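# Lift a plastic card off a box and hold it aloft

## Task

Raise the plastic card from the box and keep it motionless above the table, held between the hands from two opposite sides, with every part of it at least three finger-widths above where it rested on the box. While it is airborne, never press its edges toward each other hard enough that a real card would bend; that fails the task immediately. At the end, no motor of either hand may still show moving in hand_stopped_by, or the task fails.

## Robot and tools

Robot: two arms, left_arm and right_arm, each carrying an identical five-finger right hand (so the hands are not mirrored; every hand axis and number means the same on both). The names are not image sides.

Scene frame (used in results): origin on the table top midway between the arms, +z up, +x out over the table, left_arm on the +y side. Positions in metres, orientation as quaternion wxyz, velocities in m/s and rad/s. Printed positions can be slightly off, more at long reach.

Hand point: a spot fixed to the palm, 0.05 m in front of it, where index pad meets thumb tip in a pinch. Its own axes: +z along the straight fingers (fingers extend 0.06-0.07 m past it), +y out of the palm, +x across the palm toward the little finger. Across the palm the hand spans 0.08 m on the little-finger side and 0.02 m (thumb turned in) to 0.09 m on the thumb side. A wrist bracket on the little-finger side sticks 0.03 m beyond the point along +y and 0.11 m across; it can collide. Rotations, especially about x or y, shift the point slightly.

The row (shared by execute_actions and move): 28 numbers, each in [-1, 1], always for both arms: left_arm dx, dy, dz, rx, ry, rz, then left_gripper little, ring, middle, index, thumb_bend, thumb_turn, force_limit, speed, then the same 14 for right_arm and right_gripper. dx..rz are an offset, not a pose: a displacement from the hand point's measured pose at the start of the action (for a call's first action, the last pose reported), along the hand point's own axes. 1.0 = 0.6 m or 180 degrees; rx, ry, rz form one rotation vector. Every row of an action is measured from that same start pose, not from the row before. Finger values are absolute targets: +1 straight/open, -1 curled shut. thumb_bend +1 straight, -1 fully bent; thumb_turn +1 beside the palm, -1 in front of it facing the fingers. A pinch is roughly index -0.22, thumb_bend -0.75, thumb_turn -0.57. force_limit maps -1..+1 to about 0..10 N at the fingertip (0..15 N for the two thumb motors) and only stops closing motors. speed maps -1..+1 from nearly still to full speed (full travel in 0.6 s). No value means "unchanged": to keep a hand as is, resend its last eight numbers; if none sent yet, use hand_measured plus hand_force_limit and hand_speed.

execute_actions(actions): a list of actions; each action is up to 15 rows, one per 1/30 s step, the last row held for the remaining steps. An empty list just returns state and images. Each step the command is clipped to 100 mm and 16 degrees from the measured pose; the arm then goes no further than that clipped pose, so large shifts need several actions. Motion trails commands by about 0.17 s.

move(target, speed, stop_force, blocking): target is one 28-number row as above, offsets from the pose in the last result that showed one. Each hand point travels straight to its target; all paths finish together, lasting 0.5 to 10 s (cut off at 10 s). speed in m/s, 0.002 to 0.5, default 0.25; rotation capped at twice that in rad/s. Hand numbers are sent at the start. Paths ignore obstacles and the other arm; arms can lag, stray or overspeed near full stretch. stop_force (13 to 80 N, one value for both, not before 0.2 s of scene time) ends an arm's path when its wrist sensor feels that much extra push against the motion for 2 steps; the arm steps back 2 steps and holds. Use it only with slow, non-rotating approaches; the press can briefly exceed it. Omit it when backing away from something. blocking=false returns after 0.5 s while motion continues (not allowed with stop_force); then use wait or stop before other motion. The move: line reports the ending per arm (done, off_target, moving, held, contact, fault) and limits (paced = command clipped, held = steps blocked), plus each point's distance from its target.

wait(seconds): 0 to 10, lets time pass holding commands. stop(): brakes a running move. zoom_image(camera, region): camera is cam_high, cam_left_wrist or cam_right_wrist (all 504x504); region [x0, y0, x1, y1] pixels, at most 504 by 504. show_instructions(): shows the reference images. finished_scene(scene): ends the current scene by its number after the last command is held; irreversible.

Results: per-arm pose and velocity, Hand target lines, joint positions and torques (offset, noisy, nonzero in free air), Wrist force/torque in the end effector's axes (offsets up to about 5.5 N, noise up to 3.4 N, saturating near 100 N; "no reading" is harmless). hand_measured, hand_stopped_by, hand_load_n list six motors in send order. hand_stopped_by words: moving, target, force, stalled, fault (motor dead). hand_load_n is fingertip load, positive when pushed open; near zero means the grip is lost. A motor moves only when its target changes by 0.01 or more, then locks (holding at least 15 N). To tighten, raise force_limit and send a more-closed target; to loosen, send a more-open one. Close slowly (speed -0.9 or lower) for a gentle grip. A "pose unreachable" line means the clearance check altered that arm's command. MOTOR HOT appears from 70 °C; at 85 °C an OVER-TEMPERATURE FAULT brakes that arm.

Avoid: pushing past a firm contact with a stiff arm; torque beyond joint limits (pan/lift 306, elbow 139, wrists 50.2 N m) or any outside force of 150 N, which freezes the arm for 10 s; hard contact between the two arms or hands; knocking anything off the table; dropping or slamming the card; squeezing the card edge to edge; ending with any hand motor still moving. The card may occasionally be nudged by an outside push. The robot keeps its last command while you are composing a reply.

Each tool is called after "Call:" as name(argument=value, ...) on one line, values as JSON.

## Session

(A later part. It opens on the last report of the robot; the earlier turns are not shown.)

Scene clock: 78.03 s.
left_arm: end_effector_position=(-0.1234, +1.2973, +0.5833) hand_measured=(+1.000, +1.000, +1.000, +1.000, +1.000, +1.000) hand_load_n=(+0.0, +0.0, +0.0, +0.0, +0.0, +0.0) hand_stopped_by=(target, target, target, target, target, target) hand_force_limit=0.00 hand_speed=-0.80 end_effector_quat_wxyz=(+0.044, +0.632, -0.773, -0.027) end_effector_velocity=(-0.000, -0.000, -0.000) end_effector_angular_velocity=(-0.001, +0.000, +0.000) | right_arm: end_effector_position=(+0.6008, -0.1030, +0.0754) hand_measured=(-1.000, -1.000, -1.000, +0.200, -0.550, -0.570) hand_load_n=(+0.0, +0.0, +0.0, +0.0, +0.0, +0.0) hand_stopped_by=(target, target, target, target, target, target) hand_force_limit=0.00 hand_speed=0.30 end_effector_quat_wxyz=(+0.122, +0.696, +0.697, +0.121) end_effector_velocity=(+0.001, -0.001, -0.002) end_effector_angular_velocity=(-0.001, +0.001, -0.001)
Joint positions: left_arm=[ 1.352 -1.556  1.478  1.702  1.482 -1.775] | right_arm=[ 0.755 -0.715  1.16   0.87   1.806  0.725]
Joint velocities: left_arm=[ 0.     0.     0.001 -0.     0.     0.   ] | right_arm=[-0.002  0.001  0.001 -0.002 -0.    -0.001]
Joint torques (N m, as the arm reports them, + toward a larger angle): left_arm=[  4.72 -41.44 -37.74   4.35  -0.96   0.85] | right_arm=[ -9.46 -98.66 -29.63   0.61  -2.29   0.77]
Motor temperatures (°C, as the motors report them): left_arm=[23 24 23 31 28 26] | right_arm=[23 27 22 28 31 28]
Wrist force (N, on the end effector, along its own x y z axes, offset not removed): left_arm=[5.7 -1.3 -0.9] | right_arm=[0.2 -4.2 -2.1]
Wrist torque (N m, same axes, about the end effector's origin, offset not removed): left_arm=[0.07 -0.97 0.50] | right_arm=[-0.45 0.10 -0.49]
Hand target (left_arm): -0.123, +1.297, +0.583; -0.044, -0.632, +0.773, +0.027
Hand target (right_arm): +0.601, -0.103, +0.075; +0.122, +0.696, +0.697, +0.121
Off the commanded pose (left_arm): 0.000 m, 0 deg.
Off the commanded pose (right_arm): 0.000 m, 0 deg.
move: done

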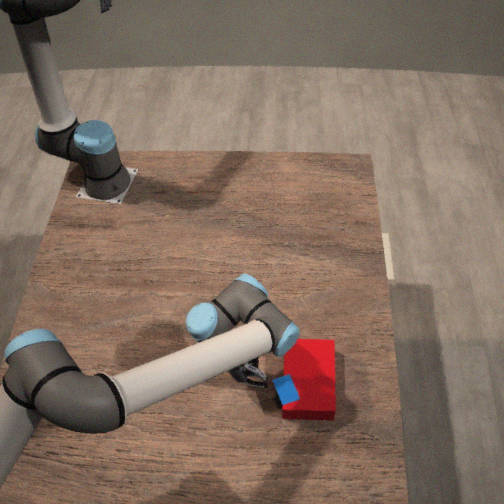

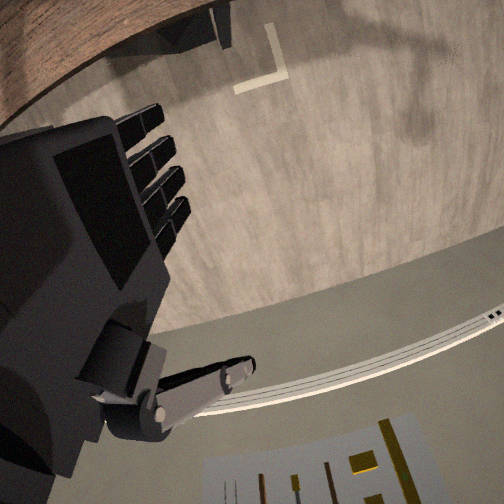

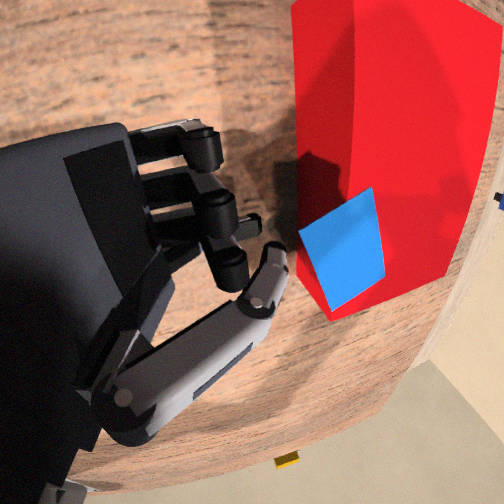

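Call:
move(target=[0,0,0,0,0,0,1,1,1,1,1,1,0,-0.8, -0.003,0.039,0.0143,0,0,0,-1,-1,-1,0.2,-0.55,-0.57,-0.5,-0.8], speed=0.03)

Call:
move(target=[0,0,0,0,0,0,1,1,1,1,1,1,0,-0.8, 0,0.0125,0.0046,0,0,0,-1,-1,-1,-0.08,-0.68,-0.57,-0.5,-0.8], speed=0.01)

Call:
zoom_image(camera="cam_high", region=[240, 350, 310, 420])

Call:
zoom_image(camera="cam_right_wrist", region=[190, 160, 350, 320])

Scene clock: 95.57 s.
left_arm: end_effector_position=(-0.1234, +1.2973, +0.5833) hand_measured=(+1.000, +1.000, +1.000, +1.000, +1.000, +1.000) hand_load_n=(+0.0, +0.0, +0.0, +0.0, +0.0, +0.0) hand_stopped_by=(target, target, target, target, target, target) hand_force_limit=0.00 hand_speed=-0.80 end_effector_quat_wxyz=(+0.044, +0.632, -0.773, -0.027) end_effector_velocity=(+0.000, -0.000, -0.000) end_effector_angular_velocity=(-0.000, -0.000, -0.000) | right_arm: end_effector_position=(+0.6256, -0.1047, +0.0752) hand_measured=(-1.000, -1.000, -1.000, +0.200, -0.550, -0.570) hand_load_n=(+0.0, +0.0, +0.0, +0.0, +0.0, +0.0) hand_stopped_by=(target, target, target, target, target, target) hand_force_limit=-0.50 hand_speed=-0.80 end_effector_quat_wxyz=(+0.122, +0.696, +0.697, +0.121) end_effector_velocity=(+0.003, +0.000, +0.001) end_effector_angular_velocity=(+0.001, -0.002, -0.000)
Joint positions: left_arm=[ 1.352 -1.556  1.478  1.702  1.482 -1.775] | right_arm=[ 0.734 -0.694  1.119  0.885  1.801  0.704]
Joint velocities: left_arm=[-0.001 -0.001  0.001 -0.     0.    -0.   ] | right_arm=[-0.002  0.001 -0.004  0.    -0.    -0.002]
Joint torques (N m, as the arm reports them, + toward a larger angle): left_arm=[  3.1  -44.03 -35.9    4.79  -0.9    0.65] | right_arm=[ -10.02 -102.75  -51.17    5.65   -2.2    -3.49]
Motor temperatures (°C, as the motors report them): left_arm=[23 24 23 31 28 26] | right_arm=[23 27 22 28 31 28]
Wrist force (N, on the end effector, along its own x y z axes, offset not removed): left_arm=[2.2 -3.1 4.8] | right_arm=[0.7 1.0 -3.7]
Wrist torque (N m, same axes, about the end effector's origin, offset not removed): left_arm=[-0.49 -0.63 0.19] | right_arm=[0.44 0.02 -0.19]
Hand target (left_arm): -0.123, +1.297, +0.583; -0.044, -0.632, +0.773, +0.027
Hand target (right_arm): +0.626, -0.105, +0.075; +0.122, +0.696, +0.697, +0.121
Off the commanded pose (left_arm): 0.000 m, 0 deg.
Off the commanded pose (right_arm): 0.000 m, 0 deg.
move: done

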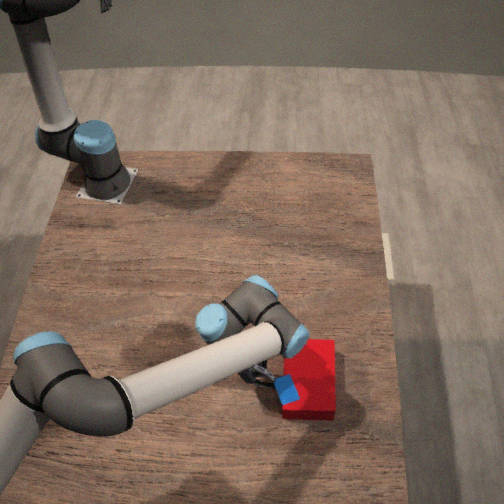

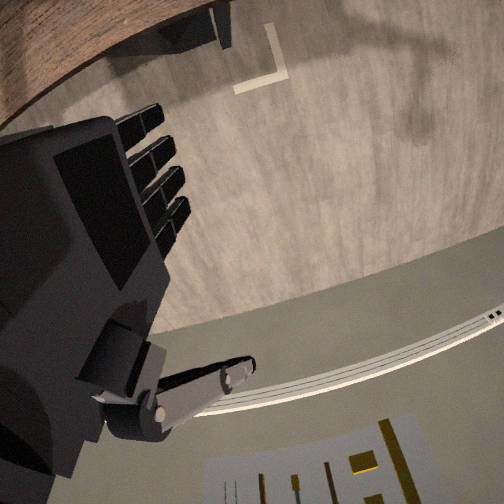

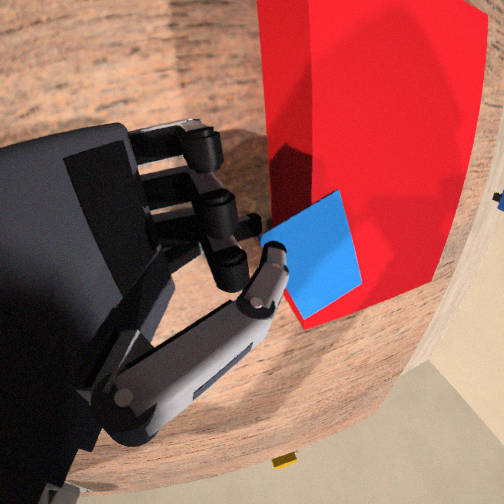

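Scene clock: 96.67 s.
left_arm: end_effector_position=(-0.1234, +1.2973, +0.5833) hand_measured=(+1.000, +1.000, +1.000, +1.000, +1.000, +1.000) hand_load_n=(+0.0, +0.0, +0.0, +0.0, +0.0, +0.0) hand_stopped_by=(target, target, target, target, target, target) hand_force_limit=0.00 hand_speed=-0.80 end_effector_quat_wxyz=(+0.044, +0.632, -0.773, -0.027) end_effector_velocity=(-0.000, +0.000, -0.000) end_effector_angular_velocity=(+0.000, -0.000, +0.001) | right_arm: end_effector_position=(+0.6335, -0.1047, +0.0752) hand_measured=(-1.000, -1.000, -1.000, -0.080, -0.680, -0.570) hand_load_n=(+0.0, +0.0, +0.0, +0.0, +0.0, +0.0) hand_stopped_by=(target, target, target, target, target, target) hand_force_limit=-0.50 hand_speed=-0.80 end_effector_quat_wxyz=(+0.122, +0.696, +0.697, +0.121) end_effector_velocity=(+0.001, +0.000, -0.000) end_effector_angular_velocity=(+0.001, +0.002, -0.000)
Joint positions: left_arm=[ 1.352 -1.556  1.478  1.702  1.482 -1.775] | right_arm=[ 0.728 -0.686  1.104  0.891  1.799  0.698]
Joint velocities: left_arm=[ 0.001  0.    -0.    -0.     0.     0.   ] | right_arm=[-0.001  0.001 -0.001  0.001 -0.002 -0.   ]
Joint torques (N m, as the arm reports them, + toward a larger angle): left_arm=[  2.14 -41.2  -37.63   4.84  -1.03   0.99] | right_arm=[  -5.99 -102.75  -49.41    5.5    -2.19   -2.9 ]
Motor temperatures (°C, as the motors report them): left_arm=[23 24 23 31 28 26] | right_arm=[23 27 22 28 31 28]
Wrist force (N, on the end effector, along its own x y z axes, offset not removed): left_arm=[5.2 -3.8 2.2] | right_arm=[-2.9 0.3 -2.4]
Wrist torque (N m, same axes, about the end effector's origin, offset not removed): left_arm=[-0.65 -0.83 0.34] | right_arm=[0.31 0.30 -0.32]
Hand target (left_arm): -0.123, +1.297, +0.583; -0.044, -0.632, +0.773, +0.027
Hand target (right_arm): +0.634, -0.105, +0.075; +0.122, +0.696, +0.697, +0.121
Off the commanded pose (left_arm): 0.000 m, 0 deg.
Off the commanded pose (right_arm): 0.000 m, 0 deg.
move: done

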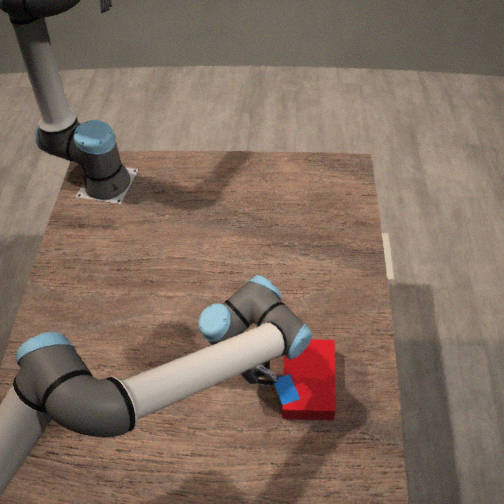

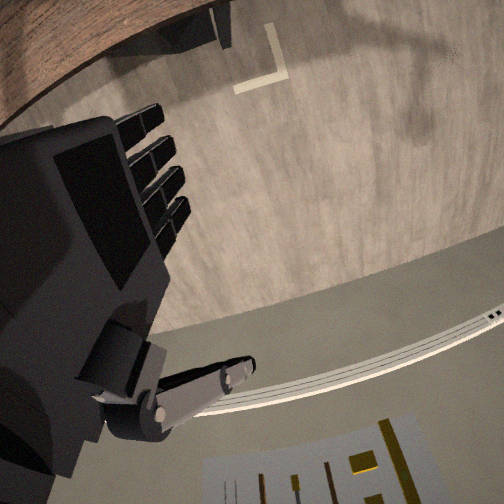

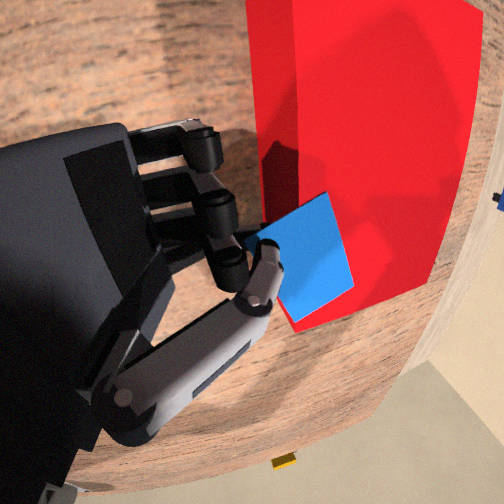

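Region (240, 350, 310, 420) of cam_high's 504x504 image, scaled by 7.200, with more detail than that image has.

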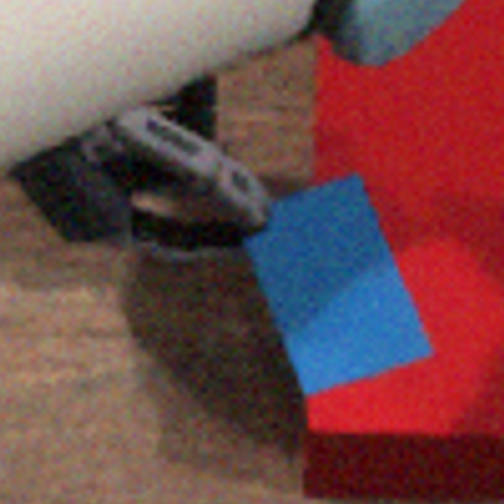

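Region (190, 160, 350, 320) of cam_right_wrist's 504x504 image, scaled by 3.150, with more detail than that image has.

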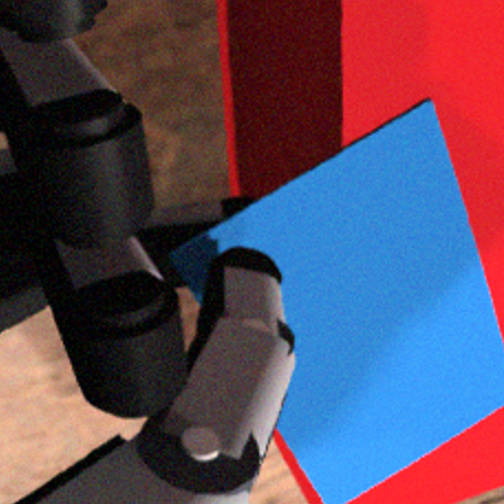

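Call:
move(target=[0,0,0,0,0,0,1,1,1,1,1,1,0,-0.8, -0.0083,0.008,0.0029,0,0,0,-1,-1,-1,-0.12,-0.68,-0.57,-0.5,-0.8], speed=0.015)

Call:
move(target=[0,0,0,0,0,0,1,1,1,1,1,1,0,-0.8, 0,0,0,0,0,0,-1,-1,-1,-0.4,-0.76,-0.57,0,-0.9])

Call:
zoom_image(camera="cam_high", region=[240, 350, 310, 420])

Call:
zoom_image(camera="cam_right_wrist", region=[190, 160, 350, 320])

Scene clock: 105.80 s.
left_arm: end_effector_position=(-0.1234, +1.2973, +0.5833) hand_measured=(+1.000, +1.000, +1.000, +1.000, +1.000, +1.000) hand_load_n=(+0.0, +0.0, +0.0, +0.0, +0.0, +0.0) hand_stopped_by=(target, target, target, target, target, target) hand_force_limit=0.00 hand_speed=-0.80 end_effector_quat_wxyz=(+0.044, +0.632, -0.773, -0.027) end_effector_velocity=(-0.000, -0.000, +0.000) end_effector_angular_velocity=(+0.000, -0.001, +0.000) | right_arm: end_effector_position=(+0.6385, -0.1095, +0.0752) hand_measured=(-1.000, -1.000, -1.000, -0.120, -0.680, -0.570) hand_load_n=(+0.0, +0.0, +0.0, +0.0, +0.0, +0.0) hand_stopped_by=(target, target, target, target, target, target) hand_force_limit=-0.50 hand_speed=-0.80 end_effector_quat_wxyz=(+0.122, +0.696, +0.697, +0.121) end_effector_velocity=(+0.002, -0.003, -0.000) end_effector_angular_velocity=(-0.001, +0.001, -0.000)
Joint positions: left_arm=[ 1.352 -1.556  1.478  1.702  1.482 -1.775] | right_arm=[ 0.721 -0.688  1.106  0.889  1.797  0.69 ]
Joint velocities: left_arm=[ 0.001 -0.    -0.    -0.     0.     0.   ] | right_arm=[-0.003 -0.001  0.002 -0.    -0.    -0.003]
Joint torques (N m, as the arm reports them, + toward a larger angle): left_arm=[  4.81 -42.42 -37.66   4.77  -1.18   0.26] | right_arm=[  -9.77 -124.86  -29.61    0.8    -2.32   -3.02]
Motor temperatures (°C, as the motors report them): left_arm=[23 24 23 31 28 26] | right_arm=[23 27 22 28 31 28]
Wrist force (N, on the end effector, along its own x y z axes, offset not removed): left_arm=[1.1 -1.3 4.7] | right_arm=[5.9 -1.0 0.9]
Wrist torque (N m, same axes, about the end effector's origin, offset not removed): left_arm=[-0.41 -0.34 0.08] | right_arm=[-0.20 -0.96 0.11]
Hand target (left_arm): -0.123, +1.297, +0.583; -0.044, -0.632, +0.773, +0.027
Hand target (right_arm): +0.639, -0.110, +0.075; +0.122, +0.696, +0.697, +0.121
Off the commanded pose (left_arm): 0.000 m, 0 deg.
Off the commanded pose (right_arm): 0.000 m, 0 deg.
move: done

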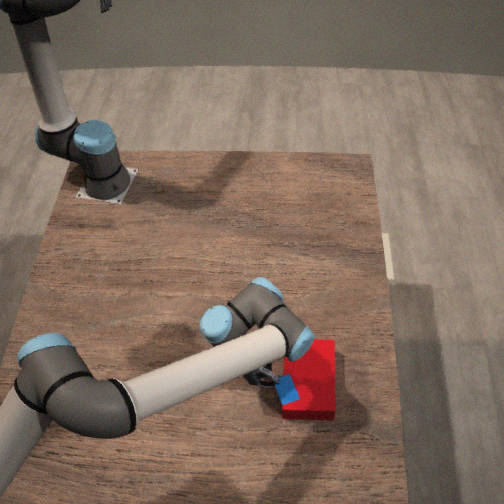

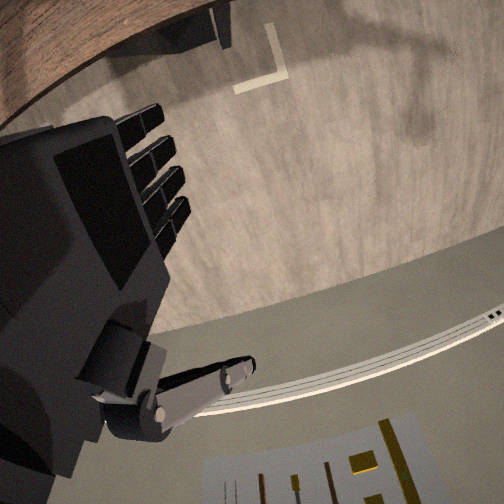

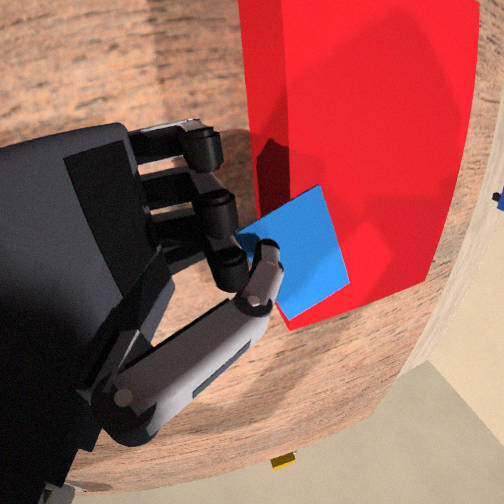

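Scene clock: 106.77 s.
left_arm: end_effector_position=(-0.1234, +1.2973, +0.5833) hand_measured=(+1.000, +1.000, +1.000, +1.000, +1.000, +1.000) hand_load_n=(+0.0, +0.0, +0.0, +0.0, +0.0, +0.0) hand_stopped_by=(target, target, target, target, target, target) hand_force_limit=0.00 hand_speed=-0.80 end_effector_quat_wxyz=(+0.044, +0.632, -0.773, -0.027) end_effector_velocity=(-0.000, -0.000, -0.001) end_effector_angular_velocity=(-0.002, +0.001, -0.000) | right_arm: end_effector_position=(+0.6385, -0.1096, +0.0752) hand_measured=(-1.000, -1.000, -1.000, -0.218, -0.754, -0.570) hand_load_n=(+0.0, +0.0, +0.0, +6.0, +4.5, +0.0) hand_stopped_by=(target, target, target, force, target, target) hand_force_limit=0.00 hand_speed=-0.90 end_effector_quat_wxyz=(+0.122, +0.696, +0.697, +0.121) end_effector_velocity=(+0.001, -0.001, +0.000) end_effector_angular_velocity=(+0.001, -0.000, -0.002)
Joint positions: left_arm=[ 1.352 -1.556  1.478  1.702  1.482 -1.775] | right_arm=[ 0.72  -0.688  1.106  0.888  1.797  0.69 ]
Joint velocities: left_arm=[-0.     0.     0.002 -0.     0.     0.   ] | right_arm=[-0.001 -0.    -0.     0.    -0.     0.001]
Joint torques (N m, as the arm reports them, + toward a larger angle): left_arm=[  7.19 -38.46 -37.05   4.5   -1.     0.8 ] | right_arm=[  14.3  -116.62  -35.85    2.96    0.01    1.57]
Motor temperatures (°C, as the motors report them): left_arm=[23 24 23 31 28 26] | right_arm=[23 27 22 28 31 28]
Wrist force (N, on the end effector, along its own x y z axes, offset not removed): left_arm=[1.8 -4.2 0.6] | right_arm=[1.6 -11.9 0.9]
Wrist torque (N m, same axes, about the end effector's origin, offset not removed): left_arm=[-0.40 -0.38 -0.01] | right_arm=[-1.81 -0.29 -0.48]
Hand target (left_arm): -0.123, +1.297, +0.583; -0.044, -0.632, +0.773, +0.027
Hand target (right_arm): +0.638, -0.110, +0.075; +0.122, +0.696, +0.697, +0.121
Off the commanded pose (left_arm): 0.000 m, 0 deg.
Off the commanded pose (right_arm): 0.000 m, 0 deg.
move: done

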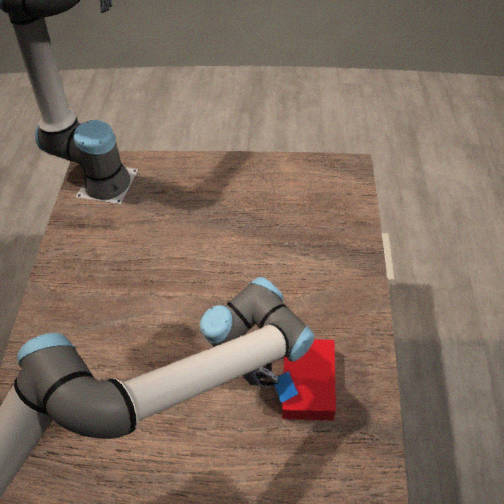

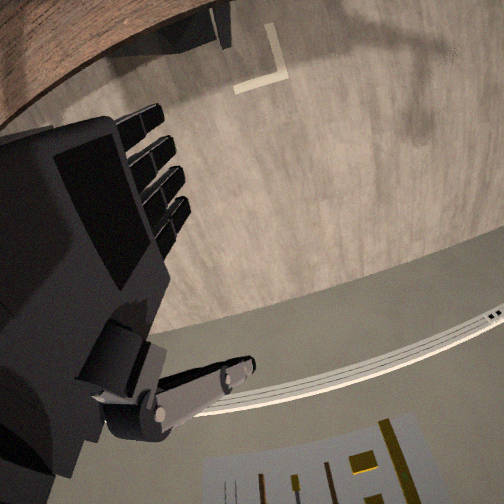

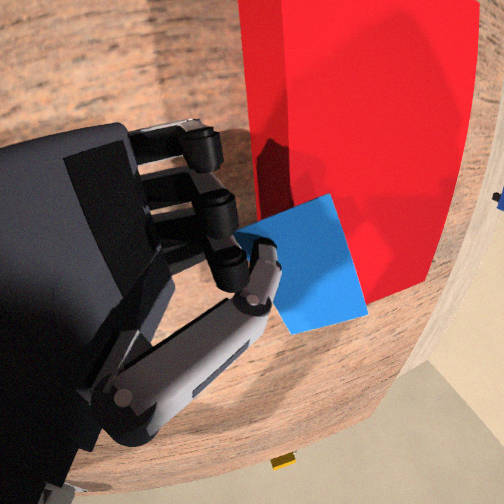

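Region (240, 350, 310, 420) of cam_high's 504x504 image, scaled by 7.200, with more detail than that image has.

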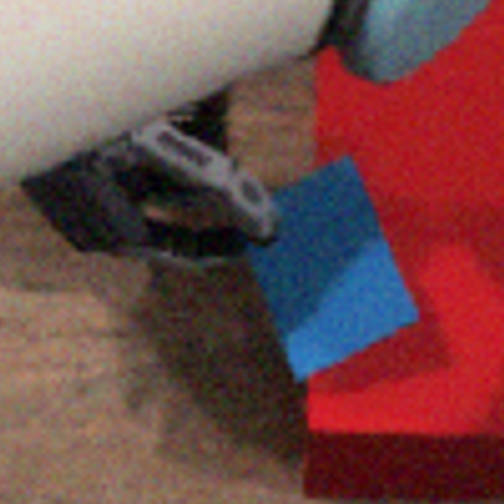

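Region (190, 160, 350, 320) of cam_right_wrist's 504x504 image, scaled by 3.150, with more detail than that image has.

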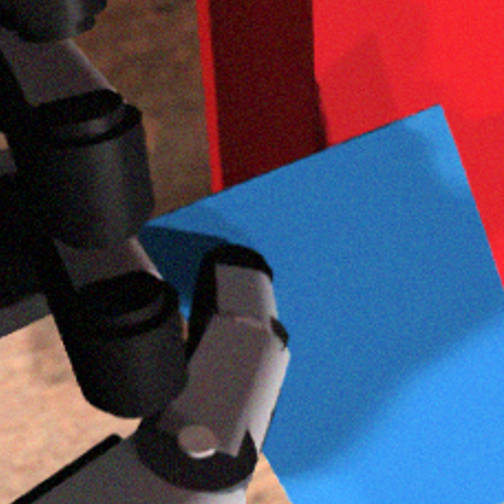

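Call:
move(target=[0,0,0,0,0,0,1,1,1,1,1,1,0,-0.8, 0,0.057,-0.157,0,0,0,-1,-1,-1,-0.4,-0.76,-0.57,0,-0.9], speed=0.06)

Call:
zoom_image(camera="cam_high", region=[240, 320, 330, 410])

Scene clock: 113.23 s.
left_arm: end_effector_position=(-0.1234, +1.2973, +0.5833) hand_measured=(+1.000, +1.000, +1.000, +1.000, +1.000, +1.000) hand_load_n=(+0.0, +0.0, +0.0, +0.0, +0.0, +0.0) hand_stopped_by=(target, target, target, target, target, target) hand_force_limit=0.00 hand_speed=-0.80 end_effector_quat_wxyz=(+0.044, +0.632, -0.773, -0.027) end_effector_velocity=(-0.000, -0.000, +0.001) end_effector_angular_velocity=(+0.001, +0.000, -0.000) | right_arm: end_effector_position=(+0.6387, -0.1095, +0.1752) hand_measured=(-1.000, -1.000, -1.000, -0.218, -0.752, -0.570) hand_load_n=(+0.0, +0.0, +0.0, +6.0, +4.5, +0.0) hand_stopped_by=(target, target, target, force, target, target) hand_force_limit=0.00 hand_speed=-0.90 end_effector_quat_wxyz=(+0.122, +0.696, +0.697, +0.121) end_effector_velocity=(+0.001, -0.001, +0.002) end_effector_angular_velocity=(-0.001, +0.001, -0.002)
Joint positions: left_arm=[ 1.352 -1.556  1.478  1.702  1.482 -1.775] | right_arm=[ 0.72  -0.752  1.039  1.02   1.797  0.69 ]
Joint velocities: left_arm=[-0.    -0.001 -0.    -0.    -0.001 -0.   ] | right_arm=[-0.002 -0.001 -0.001  0.004  0.    -0.   ]
Joint torques (N m, as the arm reports them, + toward a larger angle): left_arm=[  4.44 -41.08 -35.66   4.79  -1.35   0.21] | right_arm=[  -8.21 -124.04  -52.01    5.24   -1.59   -2.22]
Motor temperatures (°C, as the motors report them): left_arm=[23 24 23 31 28 26] | right_arm=[23 27 22 28 31 28]
Wrist force (N, on the end effector, along its own x y z axes, offset not removed): left_arm=[4.3 -1.8 3.8] | right_arm=[0.0 -3.1 1.1]
Wrist torque (N m, same axes, about the end effector's origin, offset not removed): left_arm=[-0.23 -0.84 0.29] | right_arm=[-0.42 0.03 -0.15]
Hand target (left_arm): -0.123, +1.297, +0.583; -0.044, -0.632, +0.773, +0.027
Hand target (right_arm): +0.639, -0.110, +0.175; +0.122, +0.696, +0.697, +0.121
Off the commanded pose (left_arm): 0.000 m, 0 deg.
Off the commanded pose (right_arm): 0.000 m, 0 deg.
move: done

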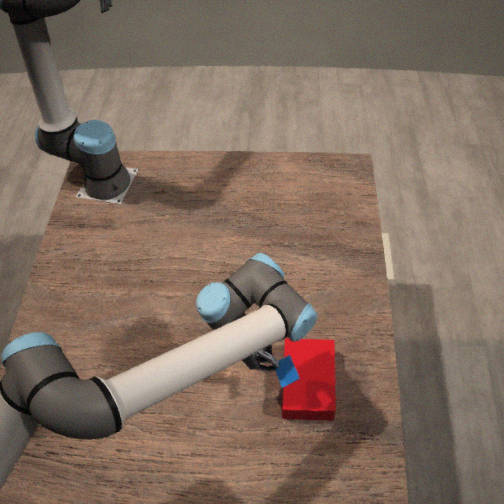

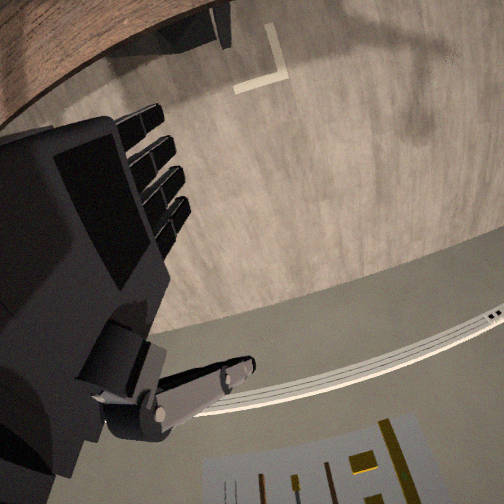

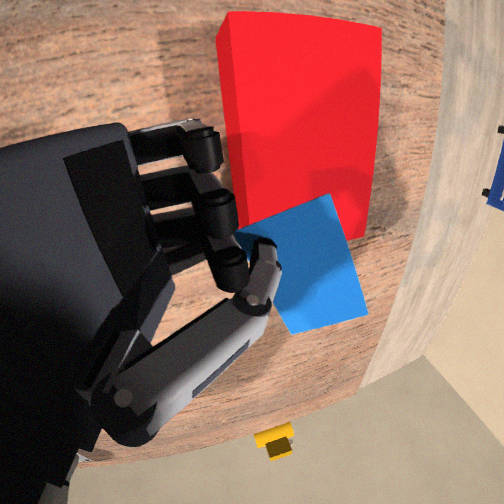

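Region (240, 320, 330, 410) of cam_high's 504x504 image, scaled by 5.600, with more detail than that image has.

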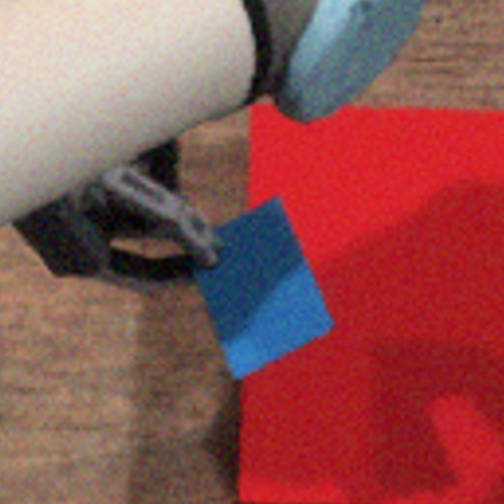

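Call:
finished_scene(scene=2)

The scene is finished: the task was done.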